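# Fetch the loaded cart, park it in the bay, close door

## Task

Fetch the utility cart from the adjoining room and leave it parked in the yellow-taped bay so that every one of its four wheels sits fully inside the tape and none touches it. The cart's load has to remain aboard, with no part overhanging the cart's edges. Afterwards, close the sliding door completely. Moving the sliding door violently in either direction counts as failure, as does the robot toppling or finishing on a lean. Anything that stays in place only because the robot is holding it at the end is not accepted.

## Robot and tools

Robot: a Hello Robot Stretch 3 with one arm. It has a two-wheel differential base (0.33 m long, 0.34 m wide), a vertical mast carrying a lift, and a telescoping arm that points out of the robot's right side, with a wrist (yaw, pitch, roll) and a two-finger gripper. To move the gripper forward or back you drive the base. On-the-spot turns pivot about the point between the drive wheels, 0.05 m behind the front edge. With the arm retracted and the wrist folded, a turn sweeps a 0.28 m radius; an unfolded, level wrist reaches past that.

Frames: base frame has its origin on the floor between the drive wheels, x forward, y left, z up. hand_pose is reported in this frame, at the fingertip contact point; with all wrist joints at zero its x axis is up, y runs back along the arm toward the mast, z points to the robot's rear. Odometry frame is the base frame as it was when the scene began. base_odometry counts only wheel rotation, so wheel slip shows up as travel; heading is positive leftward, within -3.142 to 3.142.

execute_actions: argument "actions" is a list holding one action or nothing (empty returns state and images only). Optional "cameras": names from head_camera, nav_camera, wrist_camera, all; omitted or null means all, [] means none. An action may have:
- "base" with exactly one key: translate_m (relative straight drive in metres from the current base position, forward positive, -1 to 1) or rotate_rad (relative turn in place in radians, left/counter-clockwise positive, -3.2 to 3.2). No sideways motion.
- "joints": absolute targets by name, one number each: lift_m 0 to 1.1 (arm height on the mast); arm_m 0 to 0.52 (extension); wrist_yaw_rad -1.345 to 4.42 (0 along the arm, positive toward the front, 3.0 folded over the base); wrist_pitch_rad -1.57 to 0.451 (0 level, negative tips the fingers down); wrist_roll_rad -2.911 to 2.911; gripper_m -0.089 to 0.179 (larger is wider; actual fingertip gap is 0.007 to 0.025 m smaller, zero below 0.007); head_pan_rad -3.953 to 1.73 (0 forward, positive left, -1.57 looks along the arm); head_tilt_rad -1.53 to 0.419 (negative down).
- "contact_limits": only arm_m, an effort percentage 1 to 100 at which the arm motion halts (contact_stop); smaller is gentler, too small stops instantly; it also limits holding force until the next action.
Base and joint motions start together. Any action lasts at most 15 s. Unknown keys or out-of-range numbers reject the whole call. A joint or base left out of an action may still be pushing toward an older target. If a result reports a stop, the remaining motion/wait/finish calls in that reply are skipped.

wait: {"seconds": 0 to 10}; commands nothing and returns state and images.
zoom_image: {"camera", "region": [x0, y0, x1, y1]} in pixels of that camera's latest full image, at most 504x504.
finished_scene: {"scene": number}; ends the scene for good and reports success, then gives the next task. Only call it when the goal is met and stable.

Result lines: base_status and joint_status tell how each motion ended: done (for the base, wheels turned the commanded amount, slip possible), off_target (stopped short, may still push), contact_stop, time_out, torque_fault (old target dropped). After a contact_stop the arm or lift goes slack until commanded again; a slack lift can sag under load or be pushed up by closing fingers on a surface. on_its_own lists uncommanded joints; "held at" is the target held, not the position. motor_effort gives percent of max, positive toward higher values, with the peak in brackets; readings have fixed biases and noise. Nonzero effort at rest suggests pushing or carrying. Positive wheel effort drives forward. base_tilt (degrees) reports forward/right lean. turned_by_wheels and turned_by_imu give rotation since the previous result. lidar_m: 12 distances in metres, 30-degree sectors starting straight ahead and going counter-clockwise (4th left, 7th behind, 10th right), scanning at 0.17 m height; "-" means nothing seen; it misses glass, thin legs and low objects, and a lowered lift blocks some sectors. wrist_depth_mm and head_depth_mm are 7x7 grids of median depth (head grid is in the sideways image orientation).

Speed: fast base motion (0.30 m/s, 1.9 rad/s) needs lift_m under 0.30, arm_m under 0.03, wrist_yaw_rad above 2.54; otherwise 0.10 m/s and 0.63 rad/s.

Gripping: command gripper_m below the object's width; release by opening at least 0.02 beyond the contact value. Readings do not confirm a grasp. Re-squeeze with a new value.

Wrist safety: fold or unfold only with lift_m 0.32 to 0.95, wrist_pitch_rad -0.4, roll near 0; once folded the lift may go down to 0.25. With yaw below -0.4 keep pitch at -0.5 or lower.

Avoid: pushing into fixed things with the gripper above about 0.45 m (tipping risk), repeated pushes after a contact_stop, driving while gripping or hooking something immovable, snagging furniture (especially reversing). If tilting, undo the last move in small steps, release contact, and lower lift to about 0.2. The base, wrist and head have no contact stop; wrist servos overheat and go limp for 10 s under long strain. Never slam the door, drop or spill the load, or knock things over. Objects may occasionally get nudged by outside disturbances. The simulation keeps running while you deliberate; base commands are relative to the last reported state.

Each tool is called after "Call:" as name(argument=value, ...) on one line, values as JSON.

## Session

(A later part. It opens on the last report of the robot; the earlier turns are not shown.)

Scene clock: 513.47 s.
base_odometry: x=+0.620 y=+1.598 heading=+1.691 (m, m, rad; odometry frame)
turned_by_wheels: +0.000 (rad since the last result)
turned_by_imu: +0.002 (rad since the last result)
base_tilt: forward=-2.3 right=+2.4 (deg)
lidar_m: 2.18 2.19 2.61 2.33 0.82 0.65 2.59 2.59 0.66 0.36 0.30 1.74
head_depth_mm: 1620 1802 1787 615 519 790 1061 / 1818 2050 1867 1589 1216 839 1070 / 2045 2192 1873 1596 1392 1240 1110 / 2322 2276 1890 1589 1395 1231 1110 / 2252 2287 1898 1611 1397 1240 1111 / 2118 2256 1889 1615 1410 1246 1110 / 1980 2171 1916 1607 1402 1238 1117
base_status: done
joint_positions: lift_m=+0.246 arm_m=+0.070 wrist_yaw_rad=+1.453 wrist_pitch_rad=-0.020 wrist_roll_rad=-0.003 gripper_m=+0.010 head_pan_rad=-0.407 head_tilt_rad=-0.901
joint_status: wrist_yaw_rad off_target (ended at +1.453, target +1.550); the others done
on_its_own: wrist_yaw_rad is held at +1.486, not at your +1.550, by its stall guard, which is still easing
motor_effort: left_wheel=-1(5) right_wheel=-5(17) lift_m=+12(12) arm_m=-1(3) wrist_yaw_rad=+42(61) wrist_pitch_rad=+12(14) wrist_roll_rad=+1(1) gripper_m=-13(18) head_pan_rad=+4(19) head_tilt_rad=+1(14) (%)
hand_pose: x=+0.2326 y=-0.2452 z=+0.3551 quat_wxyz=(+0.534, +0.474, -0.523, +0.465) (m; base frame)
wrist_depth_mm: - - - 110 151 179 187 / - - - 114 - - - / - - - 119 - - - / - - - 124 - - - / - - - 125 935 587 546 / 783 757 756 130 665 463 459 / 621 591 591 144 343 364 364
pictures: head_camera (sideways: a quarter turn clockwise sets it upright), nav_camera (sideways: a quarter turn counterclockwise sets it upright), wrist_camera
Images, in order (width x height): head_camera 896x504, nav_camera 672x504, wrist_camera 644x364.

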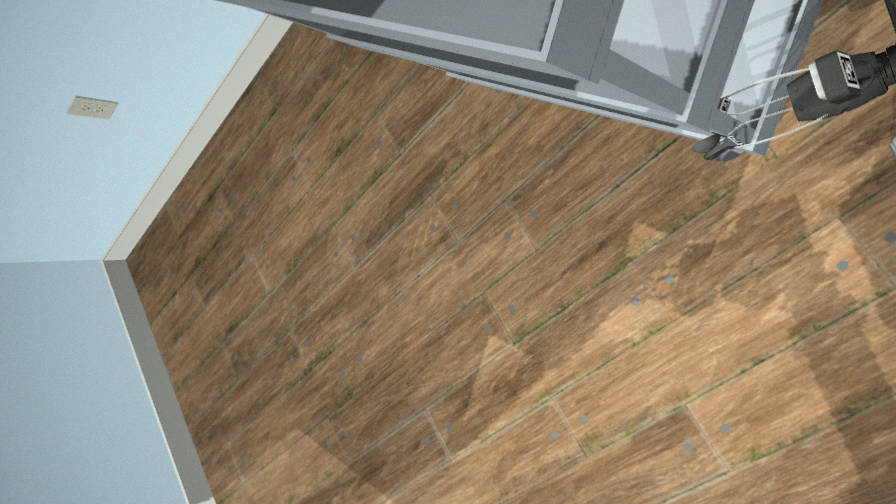

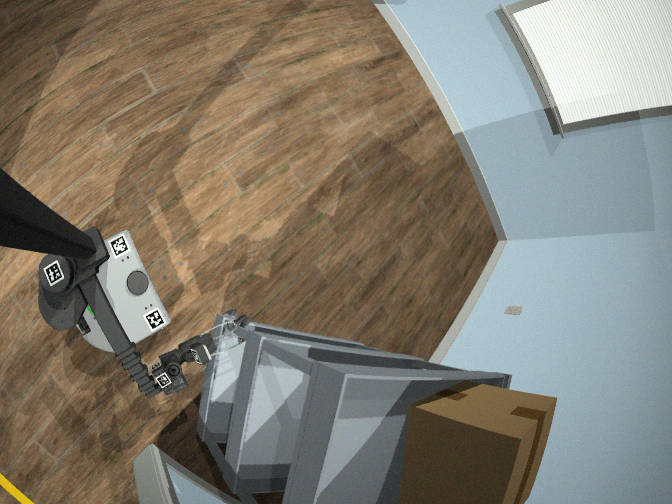

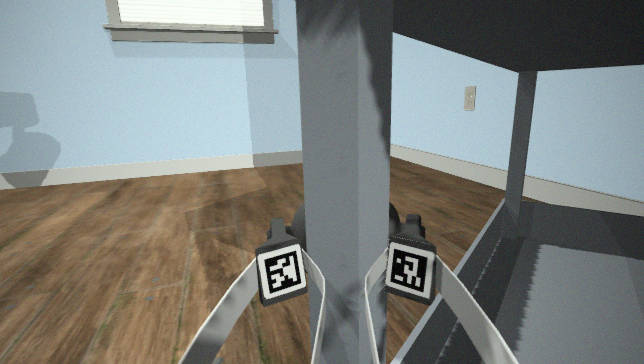

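Call:
execute_actions(actions=[{"joints":{"gripper_m":0.15,"wrist_yaw_rad":1.47}}], cameras=[])

Call:
execute_actions(actions=[{"base":{"translate_m":-0.45},"joints":{"head_pan_rad":-0.6,"head_tilt_rad":-0.75}}], cameras=["head_camera","nav_camera"])

Scene clock: 561.17 s.
base_odometry: x=+0.620 y=+1.598 heading=+1.691 (m, m, rad; odometry frame)
turned_by_wheels: +0.000 (rad since the last result)
turned_by_imu: +0.001 (rad since the last result)
base_tilt: forward=-2.4 right=+2.4 (deg)
lidar_m: 2.18 2.19 2.61 2.32 0.82 0.64 2.59 2.59 0.66 0.36 0.30 1.74
head_depth_mm: 1611 1810 1776 615 520 788 1060 / 1802 2034 1862 1599 1224 932 1075 / 2017 2174 1868 1591 1399 1237 1107 / 2306 2292 1874 1602 1393 1236 1114 / 2268 2283 1886 1594 1394 1238 1115 / 2104 2255 1894 1616 1401 1242 1114 / 1981 2175 1905 1622 1412 1245 1120
base_status: not commanded
joint_positions: lift_m=+0.246 arm_m=+0.070 wrist_yaw_rad=+1.471 wrist_pitch_rad=-0.019 wrist_roll_rad=-0.003 gripper_m=+0.150 head_pan_rad=-0.407 head_tilt_rad=-0.901
joint_status: all done
motor_effort: left_wheel=+1(2) right_wheel=-3(6) lift_m=+12(12) arm_m=-2(2) wrist_yaw_rad=-2(37) wrist_pitch_rad=+12(12) wrist_roll_rad=+1(1) gripper_m=+0(95) head_pan_rad=+3(4) head_tilt_rad=+1(1) (%)
hand_pose: x=+0.2331 y=-0.2406 z=+0.3552 quat_wxyz=(+0.530, +0.479, -0.519, +0.470) (m; base frame)
wrist_depth_mm: - - - 114 134 180 186 / - - - 118 - - - / - - - 123 - - - / - - - 128 - - - / - - - 134 877 923 555 / 791 - 755 141 692 422 471 / 620 605 601 543 305 368 362
pictures: none
No camera images: the call's "cameras" was empty. Leave "cameras" out to get every camera's image.

Scene clock: 566.90 s.
base_odometry: x=+0.674 y=+1.151 heading=+1.691 (m, m, rad; odometry frame)
turned_by_wheels: +0.000 (rad since the last result)
turned_by_imu: +0.002 (rad since the last result)
base_tilt: forward=-2.4 right=+2.4 (deg)
lidar_m: 2.62 2.63 2.51 0.38 0.33 2.41 2.15 2.16 1.74 0.59 0.64 0.63
head_depth_mm: 1394 1039 848 821 1450 1297 1138 / 812 897 871 1094 1040 1251 1144 / 816 886 875 1095 1264 1261 1148 / 814 880 877 1133 1261 1292 1153 / 2097 2282 860 1096 1189 1287 1149 / 2352 2703 2211 1789 1548 1316 1154 / 2507 2737 2314 1848 1547 1318 1152
base_status: done
joint_positions: lift_m=+0.246 arm_m=+0.070 wrist_yaw_rad=+1.471 wrist_pitch_rad=-0.019 wrist_roll_rad=-0.003 gripper_m=+0.150 head_pan_rad=-0.593 head_tilt_rad=-0.754
joint_status: all done
motor_effort: left_wheel=+1(1) right_wheel=-1(5) lift_m=+12(12) arm_m=-1(2) wrist_yaw_rad=-2(1) wrist_pitch_rad=+12(12) wrist_roll_rad=+1(1) gripper_m=+0(1) head_pan_rad=-5(25) head_tilt_rad=+2(19) (%)
hand_pose: x=+0.2331 y=-0.2406 z=+0.3552 quat_wxyz=(+0.530, +0.479, -0.519, +0.470) (m; base frame)
wrist_depth_mm: - - - 507 413 348 305 / - - - 569 643 772 731 / - - - - - - - / - - - - 938 901 781 / - - - 605 655 704 579 / 775 - 758 713 497 431 341 / 612 603 590 586 569 451 374
pictures: head_camera (sideways: a quarter turn clockwise sets it upright), nav_camera (sideways: a quarter turn counterclockwise sets it upright)
Images, in order (width x height): head_camera 896x504, nav_camera 672x504.

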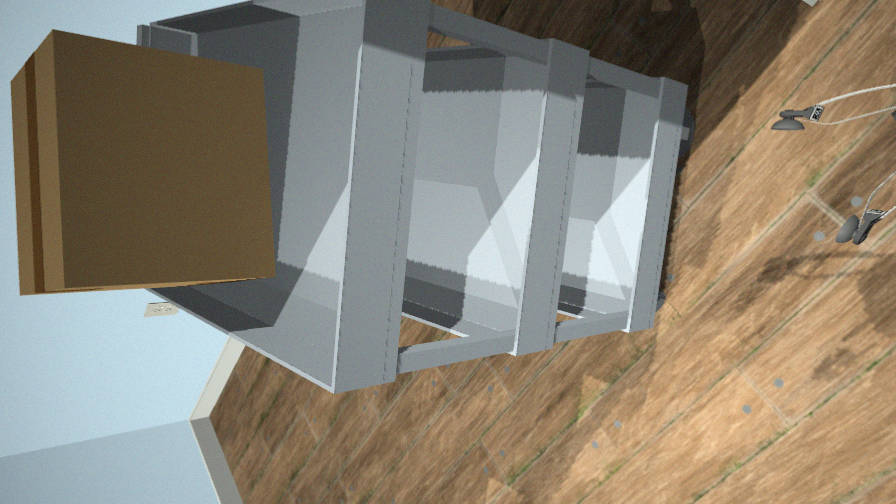

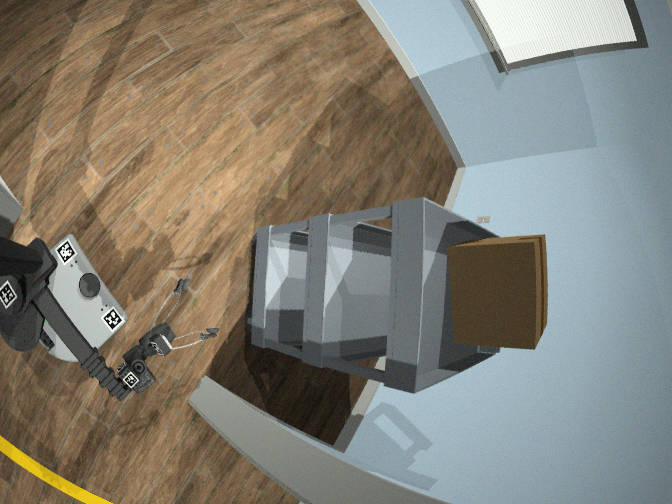

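Call:
execute_actions(actions=[{"base":{"rotate_rad":0.24},"joints":{"wrist_yaw_rad":1.57,"arm_m":0.02,"gripper_m":0.0}}], cameras=[])

Call:
execute_actions(actions=[{"base":{"translate_m":0.6},"joints":{"head_pan_rad":-0.7,"head_tilt_rad":-0.9}}], cameras=["head_camera","nav_camera"])

Scene clock: 625.70 s.
base_odometry: x=+0.674 y=+1.151 heading=+1.931 (m, m, rad; odometry frame)
turned_by_wheels: +0.240 (rad since the last result)
turned_by_imu: +0.241 (rad since the last result)
base_tilt: forward=-2.4 right=+2.4 (deg)
lidar_m: 2.62 2.75 2.29 0.38 0.40 2.21 2.15 2.13 1.59 0.59 0.63 0.65
head_depth_mm: 785 841 869 1066 1012 1220 1140 / 1877 894 869 1096 1042 1231 1141 / 2241 2416 872 1122 1256 1281 1149 / 2578 2810 2235 1737 1459 1311 1163 / 2524 2776 2297 1845 1527 1313 1153 / 2384 2660 2316 1849 1554 1317 1157 / 2274 2524 2320 1848 1551 1316 1152
base_status: done
joint_positions: lift_m=+0.246 arm_m=+0.020 wrist_yaw_rad=+1.569 wrist_pitch_rad=-0.019 wrist_roll_rad=-0.003 gripper_m=+0.000 head_pan_rad=-0.593 head_tilt_rad=-0.754
joint_status: all done
motor_effort: left_wheel=-2(4) right_wheel=+2(4) lift_m=+12(12) arm_m=-3(4) wrist_yaw_rad=+1(4) wrist_pitch_rad=+12(12) wrist_roll_rad=+1(1) gripper_m=-2(95) head_pan_rad=-3(5) head_tilt_rad=+2(3) (%)
hand_pose: x=+0.2344 y=-0.1658 z=+0.3552 quat_wxyz=(+0.506, +0.504, -0.495, +0.495) (m; base frame)
wrist_depth_mm: - - - - - 421 344 / - - - - - 479 767 / - - - - - - - / - - - - - - 806 / - - - - - 517 625 / 775 785 780 693 722 485 392 / 606 591 587 578 572 568 423
pictures: none
No camera images: the call's "cameras" was empty. Leave "cameras" out to get every camera's image.

Scene clock: 632.93 s.
base_odometry: x=+0.463 y=+1.712 heading=+1.931 (m, m, rad; odometry frame)
turned_by_wheels: +0.000 (rad since the last result)
turned_by_imu: -0.001 (rad since the last result)
base_tilt: forward=-2.4 right=+2.4 (deg)
lidar_m: 2.02 2.12 2.28 2.13 0.84 0.70 2.75 0.85 0.46 0.37 0.69 2.08
head_depth_mm: 1676 1870 1878 1592 1368 1195 1088 / 1854 2125 1900 1608 1399 1239 1125 / 2066 2247 1888 1615 1396 1237 1139 / 2252 2301 1902 1615 1407 1257 1112 / 2112 2301 1921 1618 1401 1249 1119 / 1979 2226 1928 1626 1414 1241 1125 / 1871 2102 1922 1643 1412 1244 1112
base_status: done
joint_positions: lift_m=+0.246 arm_m=+0.020 wrist_yaw_rad=+1.569 wrist_pitch_rad=-0.019 wrist_roll_rad=-0.003 gripper_m=+0.000 head_pan_rad=-0.693 head_tilt_rad=-0.889
joint_status: all done
motor_effort: left_wheel=-2(3) right_wheel=+2(6) lift_m=+12(12) arm_m=-2(3) wrist_yaw_rad=+2(2) wrist_pitch_rad=+12(12) wrist_roll_rad=+1(1) gripper_m=-3(3) head_pan_rad=-5(17) head_tilt_rad=-6(24) (%)
hand_pose: x=+0.2344 y=-0.1658 z=+0.3552 quat_wxyz=(+0.506, +0.504, -0.495, +0.495) (m; base frame)
wrist_depth_mm: - - - - - - - / - - - - - - - / - - - - - - - / - - - - - - - / - - - - - - 995 / 797 775 747 701 752 739 728 / 606 601 591 577 581 567 566
pictures: head_camera (sideways: a quarter turn clockwise sets it upright), nav_camera (sideways: a quarter turn counterclockwise sets it upright)
Images, in order (width x height): head_camera 896x504, nav_camera 672x504.

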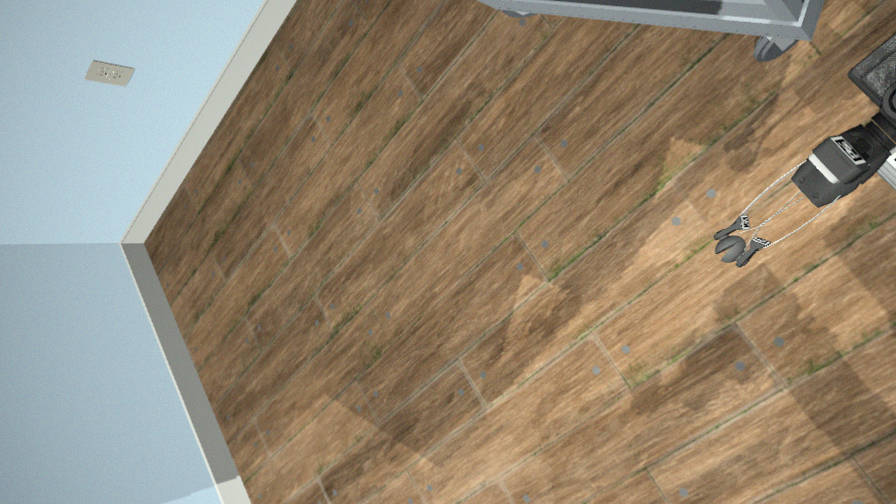

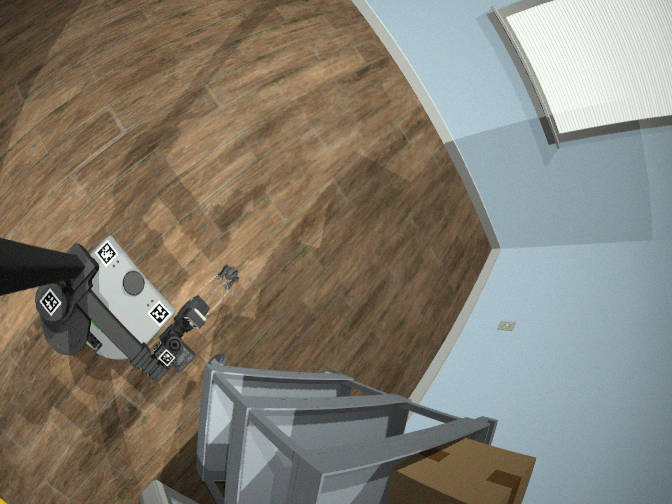

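Call:
execute_actions(actions=[])

Scene clock: 648.53 s.
base_odometry: x=+0.463 y=+1.712 heading=+1.931 (m, m, rad; odometry frame)
turned_by_wheels: +0.000 (rad since the last result)
turned_by_imu: +0.000 (rad since the last result)
base_tilt: forward=-2.4 right=+2.4 (deg)
lidar_m: 2.02 2.11 2.28 2.14 0.83 0.70 2.75 0.85 0.46 0.37 0.69 2.09
head_depth_mm: 1668 1861 1900 1602 1372 1188 1090 / 1849 2092 1905 1614 1397 1231 1119 / 2081 2248 1897 1610 1410 1237 1134 / 2268 2319 1911 1623 1407 1263 1111 / 2144 2280 1906 1639 1412 1249 1115 / 1990 2211 1928 1638 1422 1251 1115 / 1874 2089 1926 1637 1419 1247 1122
base_status: done
joint_positions: lift_m=+0.246 arm_m=+0.020 wrist_yaw_rad=+1.569 wrist_pitch_rad=-0.019 wrist_roll_rad=-0.003 gripper_m=+0.000 head_pan_rad=-0.693 head_tilt_rad=-0.889
joint_status: all done
motor_effort: left_wheel=-2(3) right_wheel=+2(6) lift_m=+11(12) arm_m=-3(3) wrist_yaw_rad=+1(2) wrist_pitch_rad=+12(12) wrist_roll_rad=+1(1) gripper_m=-2(3) head_pan_rad=-4(17) head_tilt_rad=-7(24) (%)
hand_pose: x=+0.2344 y=-0.1658 z=+0.3552 quat_wxyz=(+0.506, +0.504, -0.495, +0.495) (m; base frame)
wrist_depth_mm: - - - - - - - / - - - - - - - / - - - - - - - / - - - - - - - / - - - - - - 975 / 788 765 759 711 721 723 724 / 605 612 592 583 585 569 564
pictures: head_camera (sideways: a quarter turn clockwise sets it upright), nav_camera (sideways: a quarter turn counterclockwise sets it upright), wrist_camera
Images, in order (width x height): head_camera 896x504, nav_camera 672x504, wrist_camera 644x364.

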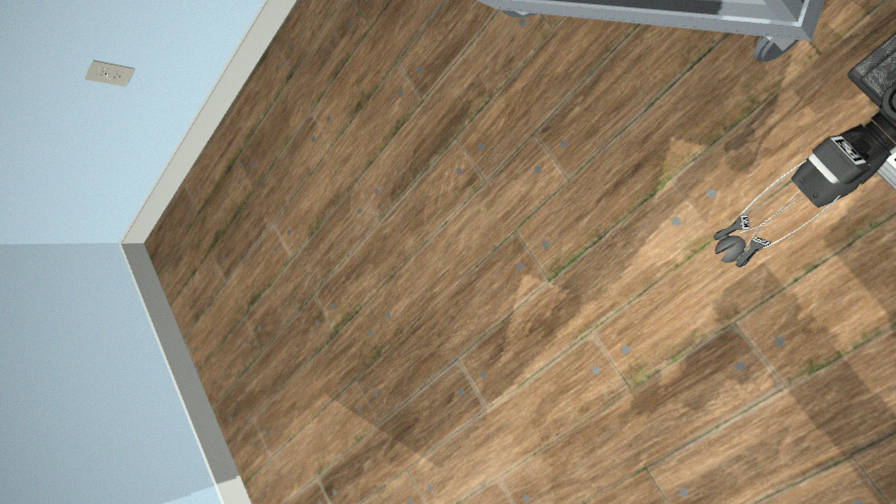

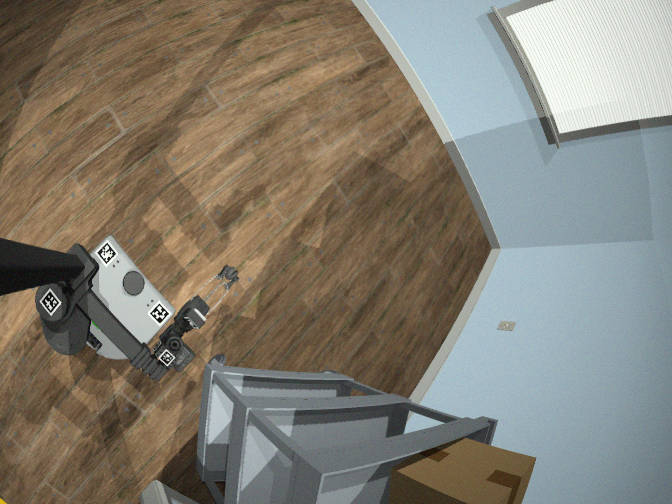

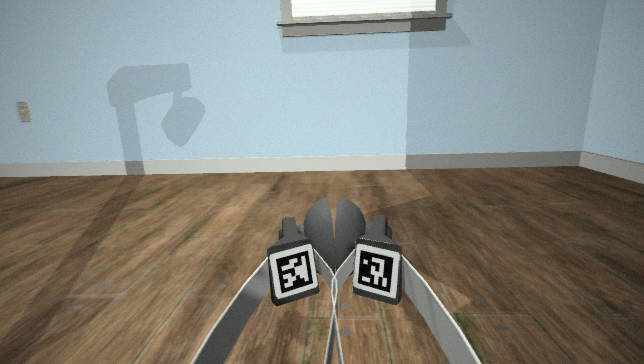

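Call:
execute_actions(actions=[{"base":{"translate_m":0.45},"joints":{"head_pan_rad":-1.6,"head_tilt_rad":-0.9}}])

Scene clock: 655.93 s.
base_odometry: x=+0.304 y=+2.134 heading=+1.931 (m, m, rad; odometry frame)
turned_by_wheels: +0.000 (rad since the last result)
turned_by_imu: +0.000 (rad since the last result)
base_tilt: forward=-2.3 right=+2.4 (deg)
lidar_m: 1.57 1.64 2.27 2.20 1.46 1.10 1.22 0.60 0.61 0.79 1.64 1.62
head_depth_mm: 696 752 1156 1032 1259 1214 1103 / 1351 852 1165 1357 1346 1233 1125 / 1381 1611 1832 1513 1400 1240 - / 1411 1645 1852 1624 1410 1244 1151 / 1418 1653 1867 1616 1410 1250 1115 / 1416 1659 1852 1635 1415 1239 1119 / 1417 1651 1899 1640 1420 1255 1115
base_status: done
joint_positions: lift_m=+0.246 arm_m=+0.020 wrist_yaw_rad=+1.569 wrist_pitch_rad=-0.019 wrist_roll_rad=-0.003 gripper_m=+0.000 head_pan_rad=-1.593 head_tilt_rad=-0.889
joint_status: all done
motor_effort: left_wheel=-2(3) right_wheel=+2(6) lift_m=+12(12) arm_m=-3(2) wrist_yaw_rad=+2(2) wrist_pitch_rad=+12(12) wrist_roll_rad=+1(1) gripper_m=-2(3) head_pan_rad=-4(50) head_tilt_rad=-7(7) (%)
hand_pose: x=+0.2344 y=-0.1658 z=+0.3552 quat_wxyz=(+0.506, +0.504, -0.495, +0.495) (m; base frame)
wrist_depth_mm: - - - - - - - / - - - - - - - / - - - - - - - / - - - - - - - / - - - - - - 981 / 779 776 775 698 729 733 730 / 602 600 588 589 575 564 550
pictures: head_camera (sideways: a quarter turn clockwise sets it upright), nav_camera (sideways: a quarter turn counterclockwise sets it upright), wrist_camera
Images, in order (width x height): head_camera 896x504, nav_camera 672x504, wrist_camera 644x364.

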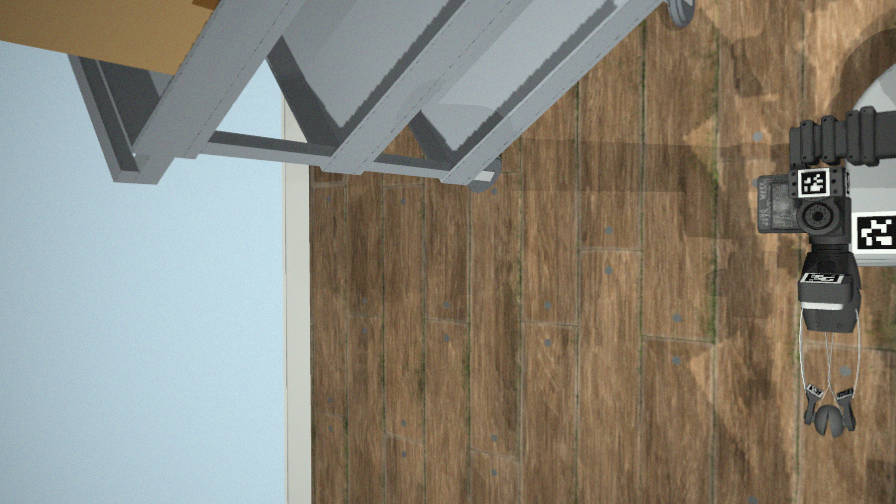

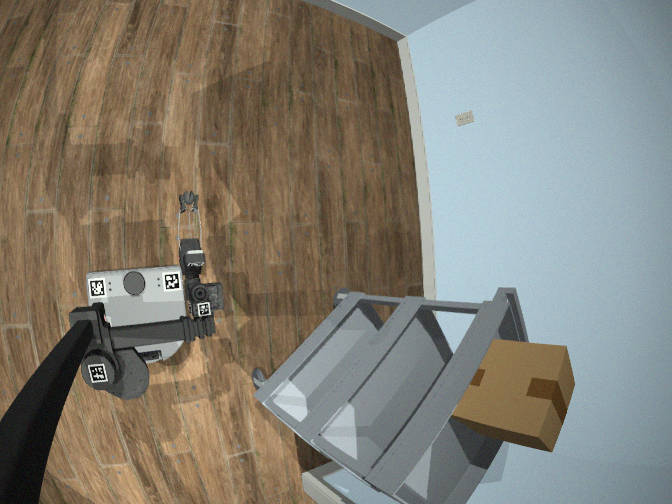

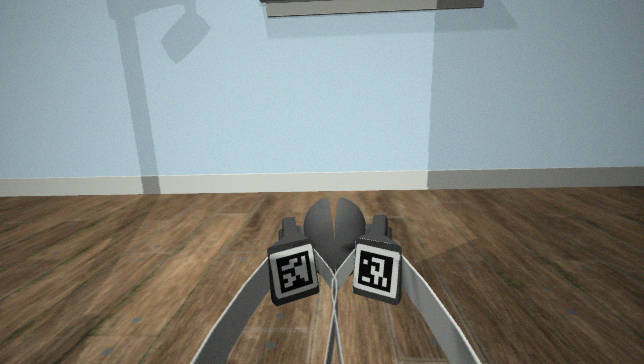

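Call:
execute_actions(actions=[{"base":{"rotate_rad":-1.57},"joints":{"head_pan_rad":-0.15,"head_tilt_rad":-0.9,"gripper_m":0.15,"wrist_pitch_rad":0}}])

Scene clock: 664.10 s.
base_odometry: x=+0.304 y=+2.134 heading=+0.361 (m, m, rad; odometry frame)
turned_by_wheels: -1.570 (rad since the last result)
turned_by_imu: -1.575 (rad since the last result)
base_tilt: forward=-2.3 right=+2.4 (deg)
lidar_m: 0.79 1.65 1.62 1.57 1.65 2.26 2.20 1.44 1.10 1.22 0.60 0.61
head_depth_mm: 639 720 769 1006 1223 1214 1105 / 679 754 1164 1087 1312 1232 1120 / 941 831 1173 1402 1380 1243 1112 / 1386 971 1830 1584 1406 1243 1109 / 1401 1627 1856 1629 1411 1249 1119 / 1381 1610 1821 1630 1410 1244 1117 / 1367 1589 1838 1650 1417 1252 1124
base_status: done
joint_positions: lift_m=+0.246 arm_m=+0.020 wrist_yaw_rad=+1.569 wrist_pitch_rad=-0.019 wrist_roll_rad=-0.003 gripper_m=+0.150 head_pan_rad=-0.157 head_tilt_rad=-0.889
joint_status: all done
motor_effort: left_wheel=+2(5) right_wheel=-3(5) lift_m=+12(12) arm_m=-3(2) wrist_yaw_rad=+1(2) wrist_pitch_rad=+12(11) wrist_roll_rad=+1(1) gripper_m=+0(95) head_pan_rad=+4(50) head_tilt_rad=-7(9) (%)
hand_pose: x=+0.2344 y=-0.1658 z=+0.3552 quat_wxyz=(+0.506, +0.504, -0.495, +0.495) (m; base frame)
wrist_depth_mm: - - - - 503 387 314 / - - - - 637 753 - / - - - - - - - / - - - - 957 889 764 / - - - 892 583 681 597 / 802 - 759 743 710 476 337 / 624 594 594 581 572 555 370
pictures: head_camera (sideways: a quarter turn clockwise sets it upright), nav_camera (sideways: a quarter turn counterclockwise sets it upright), wrist_camera
Images, in order (width x height): head_camera 896x504, nav_camera 672x504, wrist_camera 644x364.

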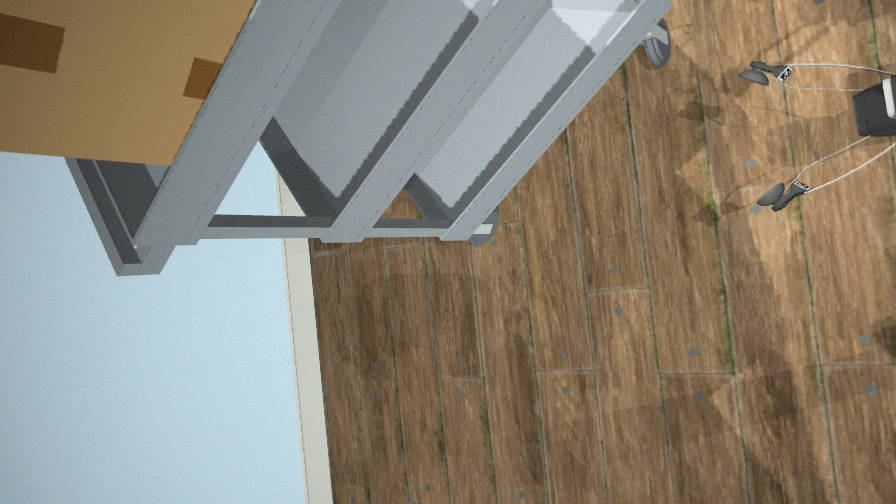

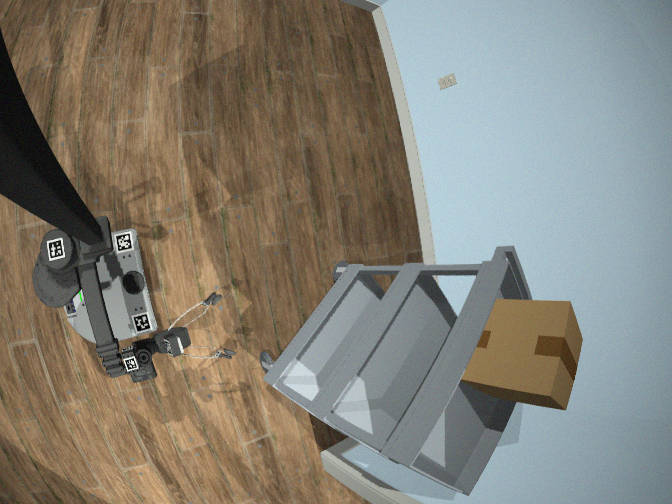

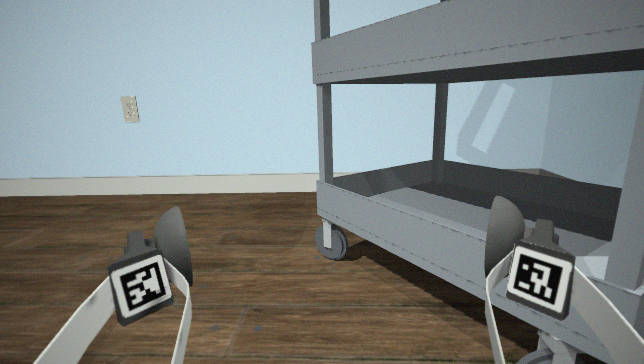

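Call:
execute_actions(actions=[{"base":{"translate_m":0.45}}])

Scene clock: 673.43 s.
base_odometry: x=+0.725 y=+2.293 heading=+0.361 (m, m, rad; odometry frame)
turned_by_wheels: +0.000 (rad since the last result)
turned_by_imu: +0.000 (rad since the last result)
base_tilt: forward=-2.4 right=+2.4 (deg)
lidar_m: 1.12 1.17 1.60 1.56 1.63 2.29 2.65 1.47 1.33 0.37 0.35 0.35
head_depth_mm: 1034 1163 682 524 835 792 1021 / 1021 1197 657 586 884 1071 1104 / 1013 1182 1308 705 1130 1188 1107 / 995 1166 1394 1588 1405 1239 1108 / 985 1148 1374 1591 1406 1245 1115 / 974 1137 1352 1571 1413 1248 1115 / 959 1119 1329 1555 1418 1253 1123
base_status: done
joint_positions: lift_m=+0.246 arm_m=+0.020 wrist_yaw_rad=+1.569 wrist_pitch_rad=-0.019 wrist_roll_rad=-0.003 gripper_m=+0.150 head_pan_rad=-0.157 head_tilt_rad=-0.889
joint_status: not commanded
motor_effort: left_wheel=+2(5) right_wheel=-3(3) lift_m=+12(12) arm_m=-2(2) wrist_yaw_rad=+2(2) wrist_pitch_rad=+12(12) wrist_roll_rad=+1(0) gripper_m=+1(0) head_pan_rad=+4(4) head_tilt_rad=-7(6) (%)
hand_pose: x=+0.2344 y=-0.1658 z=+0.3552 quat_wxyz=(+0.506, +0.504, -0.495, +0.495) (m; base frame)
wrist_depth_mm: 994 958 949 277 205 179 186 / - - - 976 954 556 923 / - - - - - 980 973 / - - - - - - - / - - - 936 531 560 517 / 779 - 756 421 454 446 467 / 618 602 594 365 370 363 364
pictures: head_camera (sideways: a quarter turn clockwise sets it upright), nav_camera (sideways: a quarter turn counterclockwise sets it upright), wrist_camera
Images, in order (width x height): head_camera 896x504, nav_camera 672x504, wrist_camera 644x364.

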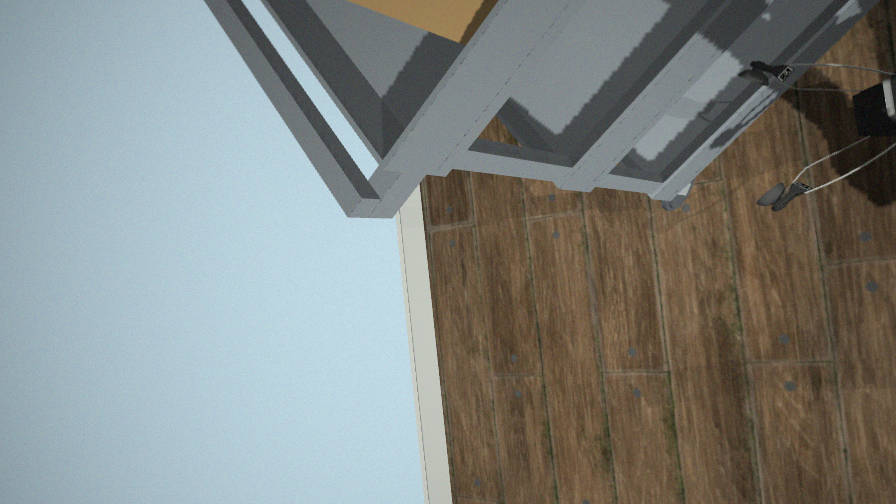

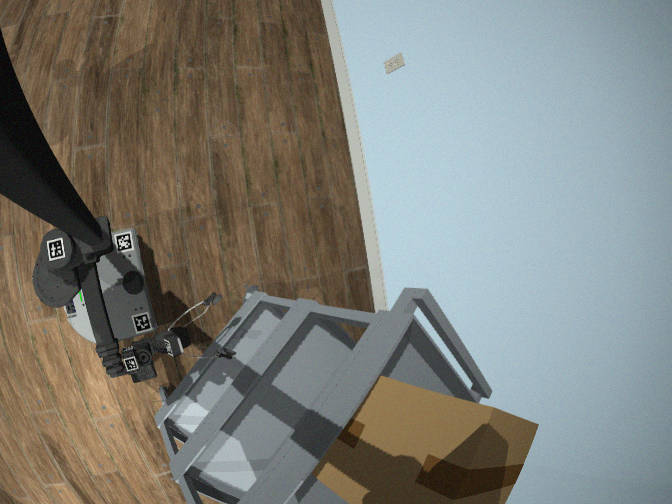

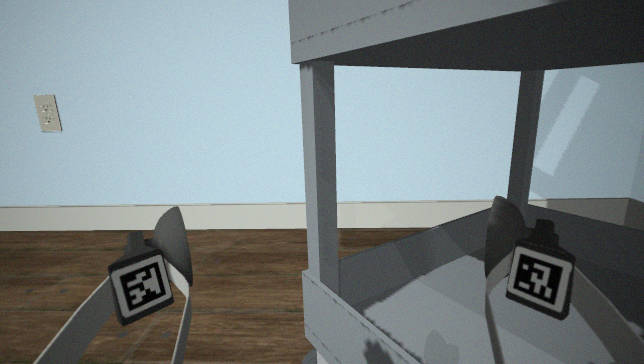

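Call:
execute_actions(actions=[{"base":{"translate_m":0.14}}])

Scene clock: 679.40 s.
base_odometry: x=+0.856 y=+2.342 heading=+0.361 (m, m, rad; odometry frame)
turned_by_wheels: +0.000 (rad since the last result)
turned_by_imu: +0.000 (rad since the last result)
base_tilt: forward=-2.4 right=+2.4 (deg)
lidar_m: 0.98 1.03 1.44 1.55 1.63 2.28 2.79 1.46 0.41 0.28 0.27 0.27
head_depth_mm: 902 1057 1215 578 530 754 731 / 892 1044 1258 560 528 783 1008 / 876 1029 1231 1450 1376 1201 1099 / 868 1016 1225 1503 1405 1238 1112 / 862 1001 1194 1496 1415 1245 1109 / 852 987 1175 1468 1426 1247 1117 / 838 970 1164 1438 1425 1251 1119
base_status: done
joint_positions: lift_m=+0.246 arm_m=+0.020 wrist_yaw_rad=+1.569 wrist_pitch_rad=-0.019 wrist_roll_rad=-0.003 gripper_m=+0.150 head_pan_rad=-0.157 head_tilt_rad=-0.889
joint_status: not commanded
motor_effort: left_wheel=+2(6) right_wheel=-3(3) lift_m=+12(12) arm_m=-3(2) wrist_yaw_rad=+2(1) wrist_pitch_rad=+12(12) wrist_roll_rad=+1(1) gripper_m=+1(1) head_pan_rad=+5(4) head_tilt_rad=-6(7) (%)
hand_pose: x=+0.2344 y=-0.1658 z=+0.3552 quat_wxyz=(+0.506, +0.504, -0.495, +0.495) (m; base frame)
wrist_depth_mm: 825 841 818 167 172 179 186 / 883 848 858 192 851 822 416 / 913 901 893 199 842 866 832 / 954 918 936 207 871 903 857 / 983 979 958 219 920 888 470 / 791 - 753 231 729 383 433 / 622 602 593 277 329 370 363
pictures: head_camera (sideways: a quarter turn clockwise sets it upright), nav_camera (sideways: a quarter turn counterclockwise sets it upright), wrist_camera
Images, in order (width x height): head_camera 896x504, nav_camera 672x504, wrist_camera 644x364.

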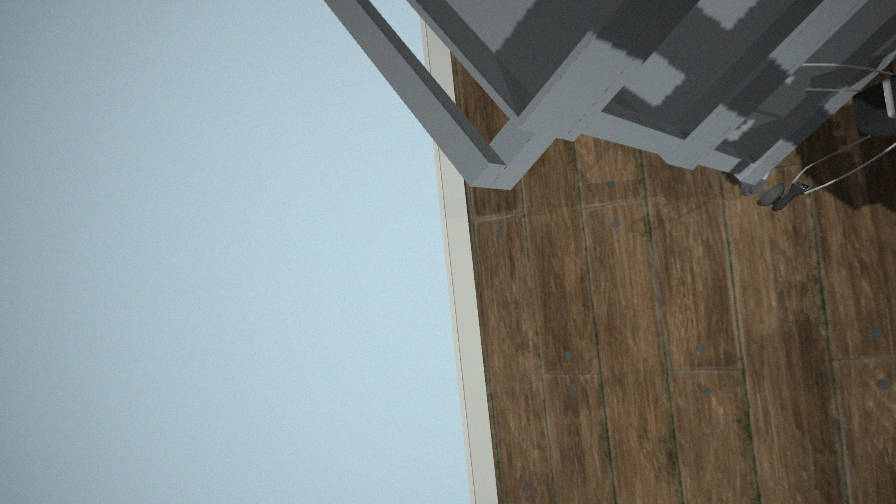

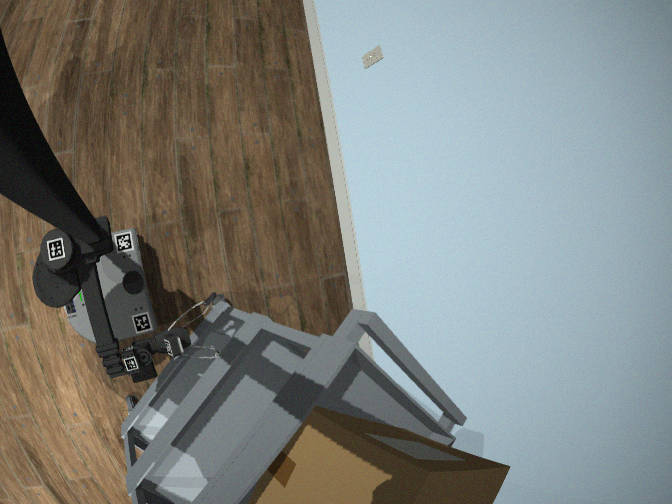

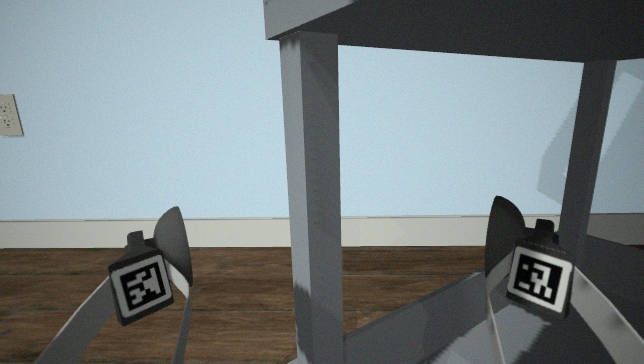

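Call:
execute_actions(actions=[{"base":{"translate_m":0.08}}], cameras=["wrist_camera","nav_camera"])

Scene clock: 684.80 s.
base_odometry: x=+0.931 y=+2.370 heading=+0.361 (m, m, rad; odometry frame)
turned_by_wheels: +0.000 (rad since the last result)
turned_by_imu: +0.001 (rad since the last result)
base_tilt: forward=-2.4 right=+2.4 (deg)
lidar_m: 0.90 0.94 1.32 1.55 1.63 2.27 2.87 1.48 0.34 0.24 0.22 0.23
head_depth_mm: 824 963 1170 1334 512 456 709 / 810 950 1153 1439 475 681 919 / 803 941 1132 1425 1376 1245 1084 / 793 922 1112 1387 1409 1242 1119 / 785 914 1098 1362 1416 1241 1117 / 776 901 1082 1341 1416 1249 1120 / 766 890 1058 1309 1419 1249 1121
base_status: done
joint_positions: lift_m=+0.246 arm_m=+0.020 wrist_yaw_rad=+1.569 wrist_pitch_rad=-0.019 wrist_roll_rad=-0.003 gripper_m=+0.150 head_pan_rad=-0.157 head_tilt_rad=-0.889
joint_status: not commanded
motor_effort: left_wheel=+2(5) right_wheel=-3(3) lift_m=+12(12) arm_m=-3(3) wrist_yaw_rad=+2(2) wrist_pitch_rad=+12(12) wrist_roll_rad=+1(1) gripper_m=+0(0) head_pan_rad=+4(5) head_tilt_rad=-6(6) (%)
hand_pose: x=+0.2344 y=-0.1658 z=+0.3552 quat_wxyz=(+0.506, +0.504, -0.495, +0.495) (m; base frame)
wrist_depth_mm: 758 769 749 108 750 178 186 / 806 817 785 112 745 762 730 / 843 812 826 116 786 783 769 / 869 861 849 120 813 799 819 / 922 869 870 126 848 826 812 / 770 - 745 132 735 685 378 / 630 594 595 137 573 309 352
pictures: nav_camera (sideways: a quarter turn counterclockwise sets it upright), wrist_camera
Images, in order (width x height): nav_camera 672x504, wrist_camera 644x364.

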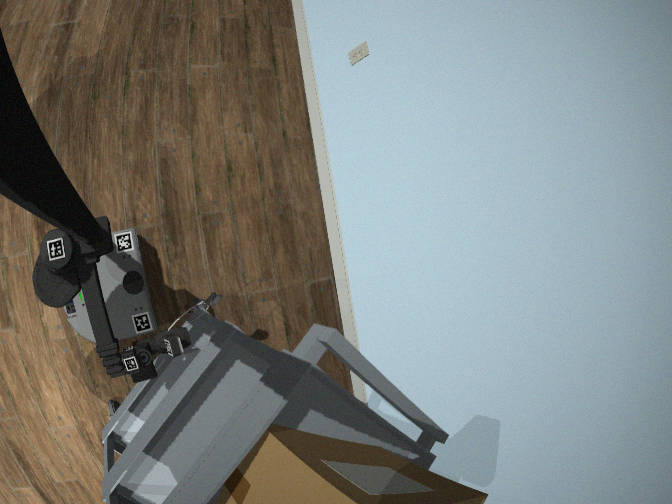

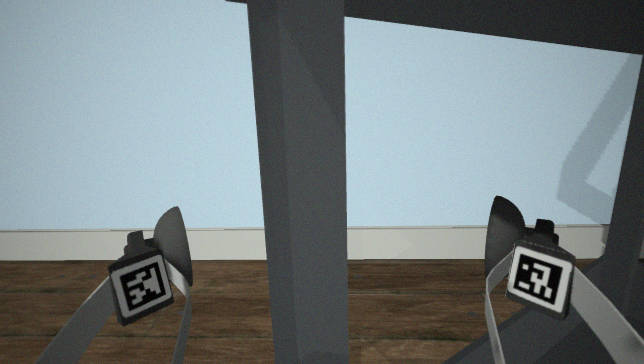

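Call:
execute_actions(actions=[{"joints":{"gripper_m":0.01}}], cameras=["wrist_camera"])

Call:
execute_actions(actions=[{"base":{"translate_m":-0.25}}], cameras=["wrist_camera","nav_camera"])

Scene clock: 688.13 s.
base_odometry: x=+0.931 y=+2.370 heading=+0.361 (m, m, rad; odometry frame)
turned_by_wheels: +0.000 (rad since the last result)
turned_by_imu: +0.001 (rad since the last result)
base_tilt: forward=-2.4 right=+2.4 (deg)
lidar_m: 0.90 0.94 1.32 1.55 1.63 2.28 2.87 1.48 0.34 0.24 0.23 0.23
head_depth_mm: 823 969 1171 1336 513 455 709 / 812 954 1154 1438 474 681 917 / 805 938 1128 1417 1374 1239 1092 / 793 923 1114 1390 1415 1242 1113 / 783 915 1092 1367 1409 1240 1113 / 776 899 1078 1334 1403 1249 1118 / 765 890 1058 1312 1406 1246 1118
base_status: not commanded
joint_positions: lift_m=+0.246 arm_m=+0.020 wrist_yaw_rad=+1.596 wrist_pitch_rad=-0.019 wrist_roll_rad=-0.003 gripper_m=+0.011 head_pan_rad=-0.157 head_tilt_rad=-0.889
joint_status: all done
on_its_own: wrist_yaw_rad is at rest, and its effort (-34) is outside its rest range (-12 to +12)
motor_effort: left_wheel=+4(3) right_wheel=-4(4) lift_m=+12(12) arm_m=+0(2) wrist_yaw_rad=-34(34) wrist_pitch_rad=+12(12) wrist_roll_rad=+1(0) gripper_m=-14(98) head_pan_rad=+4(5) head_tilt_rad=-6(6) (%)
hand_pose: x=+0.2343 y=-0.1586 z=+0.3552 quat_wxyz=(+0.500, +0.510, -0.488, +0.502) (m; base frame)
wrist_depth_mm: 793 771 748 107 750 179 186 / 826 829 781 111 767 742 715 / 848 843 827 115 786 756 763 / 914 892 845 120 807 807 772 / 917 923 877 126 848 817 794 / 783 774 767 129 696 729 376 / 603 601 601 136 572 294 345
pictures: wrist_camera
Images, in order (width x height): wrist_camera 644x364.

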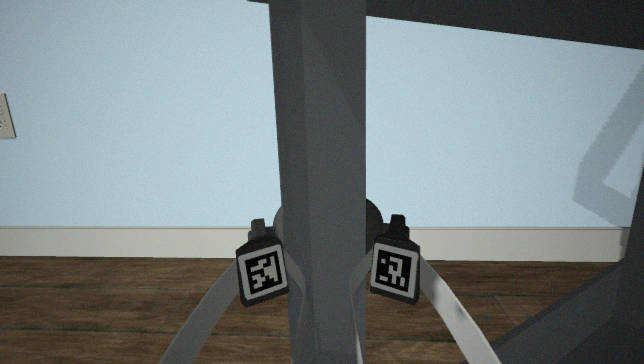

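Scene clock: 691.60 s.
base_odometry: x=+0.697 y=+2.282 heading=+0.361 (m, m, rad; odometry frame)
turned_by_wheels: +0.000 (rad since the last result)
turned_by_imu: +0.001 (rad since the last result)
base_tilt: forward=-2.3 right=+2.4 (deg)
lidar_m: 1.15 1.20 1.61 1.56 1.64 2.29 2.62 1.47 1.31 0.36 0.26 0.25
head_depth_mm: 1056 1240 1378 607 521 743 979 / 1046 1232 1487 1571 473 765 992 / 1035 1213 1464 1607 1400 1235 1117 / 1027 1194 1435 1623 1403 1239 1111 / 1014 1179 1410 1605 1407 1254 1117 / 1000 1170 1386 1597 1415 1251 1118 / 986 1149 1375 1594 1422 1246 1122
base_status: done
joint_positions: lift_m=+0.246 arm_m=+0.020 wrist_yaw_rad=+1.530 wrist_pitch_rad=-0.018 wrist_roll_rad=-0.003 gripper_m=+0.010 head_pan_rad=-0.157 head_tilt_rad=-0.889
joint_status: not commanded
motor_effort: left_wheel=+0(3) right_wheel=-4(22) lift_m=+12(12) arm_m=-2(1) wrist_yaw_rad=+31(59) wrist_pitch_rad=+11(12) wrist_roll_rad=+1(1) gripper_m=-13(16) head_pan_rad=+3(6) head_tilt_rad=-6(6) (%)
hand_pose: x=+0.2342 y=-0.1757 z=+0.3555 quat_wxyz=(+0.516, +0.494, -0.505, +0.486) (m; base frame)
wrist_depth_mm: 995 962 962 109 149 175 183 / - - - 113 - - - / - - - 118 - - - / - - - 123 - - - / - - - 125 514 522 936 / 778 775 745 130 433 474 439 / 622 602 594 142 346 368 360
pictures: nav_camera (sideways: a quarter turn counterclockwise sets it upright), wrist_camera
Images, in order (width x height): nav_camera 672x504, wrist_camera 644x364.

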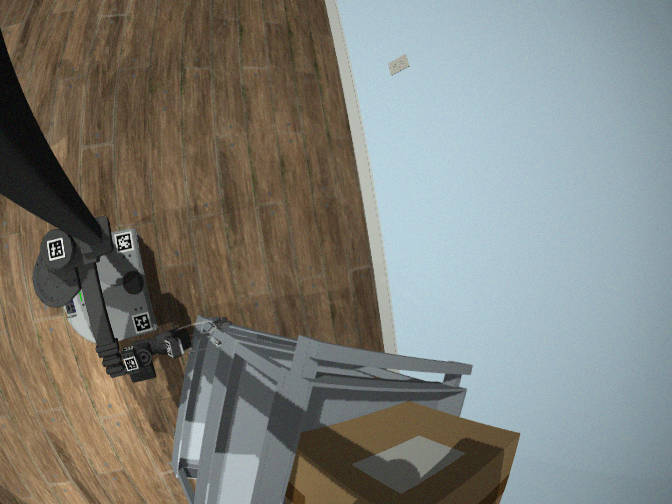

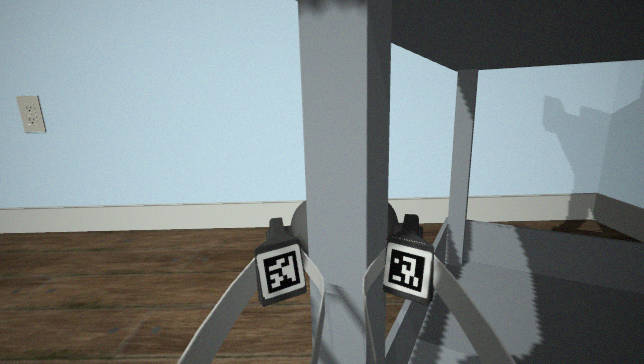

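Call:
execute_actions(actions=[{"base":{"translate_m":-0.2},"joints":{"head_pan_rad":-0.7,"head_tilt_rad":-1.0}}])

Scene clock: 697.47 s.
base_odometry: x=+0.510 y=+2.211 heading=+0.362 (m, m, rad; odometry frame)
turned_by_wheels: +0.000 (rad since the last result)
turned_by_imu: +0.002 (rad since the last result)
base_tilt: forward=-2.3 right=+2.4 (deg)
lidar_m: 1.35 1.42 1.61 1.57 1.64 2.31 2.42 1.46 1.20 0.51 0.27 0.26
head_depth_mm: 378 346 467 585 1177 1195 1104 / 380 375 444 527 882 1206 - / 391 420 510 562 834 1158 - / 409 480 600 569 748 1187 1111 / 451 558 643 525 1322 1211 1106 / 1327 726 627 1495 1358 1217 1110 / 1275 1382 1658 1521 1350 1220 1103
base_status: done
joint_positions: lift_m=+0.246 arm_m=+0.020 wrist_yaw_rad=+1.458 wrist_pitch_rad=-0.018 wrist_roll_rad=+0.000 gripper_m=+0.011 head_pan_rad=-0.693 head_tilt_rad=-0.988
joint_status: all done
on_its_own: wrist_yaw_rad is held at +1.465, not at your +1.570, by its stall guard, which is not easing now
motor_effort: left_wheel=+2(3) right_wheel=-7(13) lift_m=+12(12) arm_m=-1(1) wrist_yaw_rad=+9(40) wrist_pitch_rad=+11(11) wrist_roll_rad=-1(1) gripper_m=-10(14) head_pan_rad=-3(44) head_tilt_rad=-7(20) (%)
hand_pose: x=+0.2328 y=-0.1939 z=+0.3556 quat_wxyz=(+0.532, +0.476, -0.523, +0.466) (m; base frame)
wrist_depth_mm: - - - 109 168 176 186 / - - - 112 - - 918 / - - - 117 - - 947 / - - - 122 - - - / - - - 126 597 563 546 / 784 776 766 133 459 467 460 / 614 601 587 139 369 364 360
pictures: head_camera (sideways: a quarter turn clockwise sets it upright), nav_camera (sideways: a quarter turn counterclockwise sets it upright), wrist_camera
Images, in order (width x height): head_camera 896x504, nav_camera 672x504, wrist_camera 644x364.

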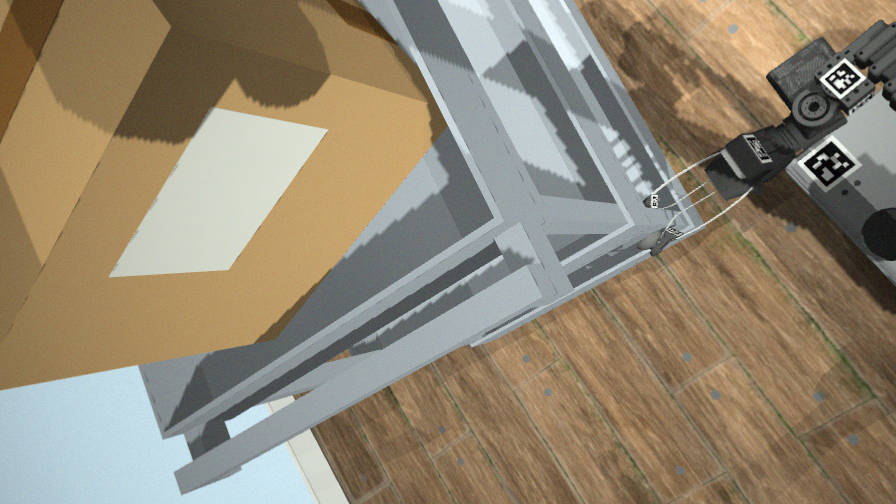

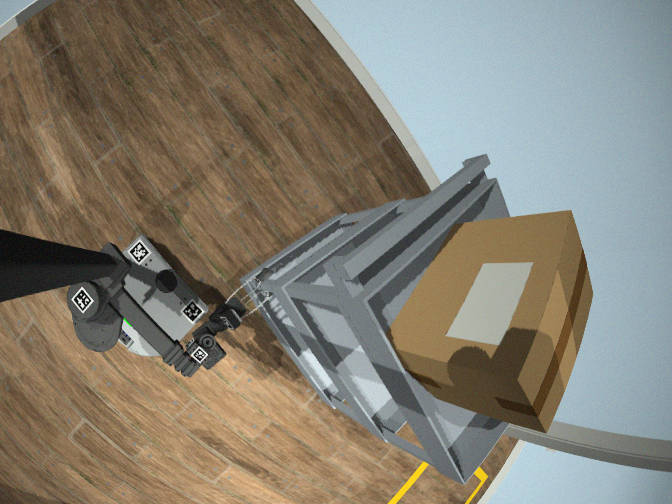

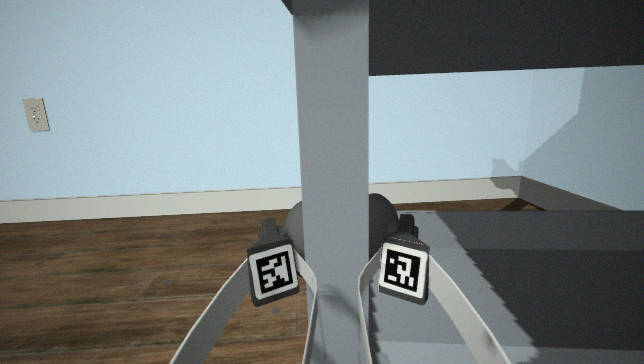

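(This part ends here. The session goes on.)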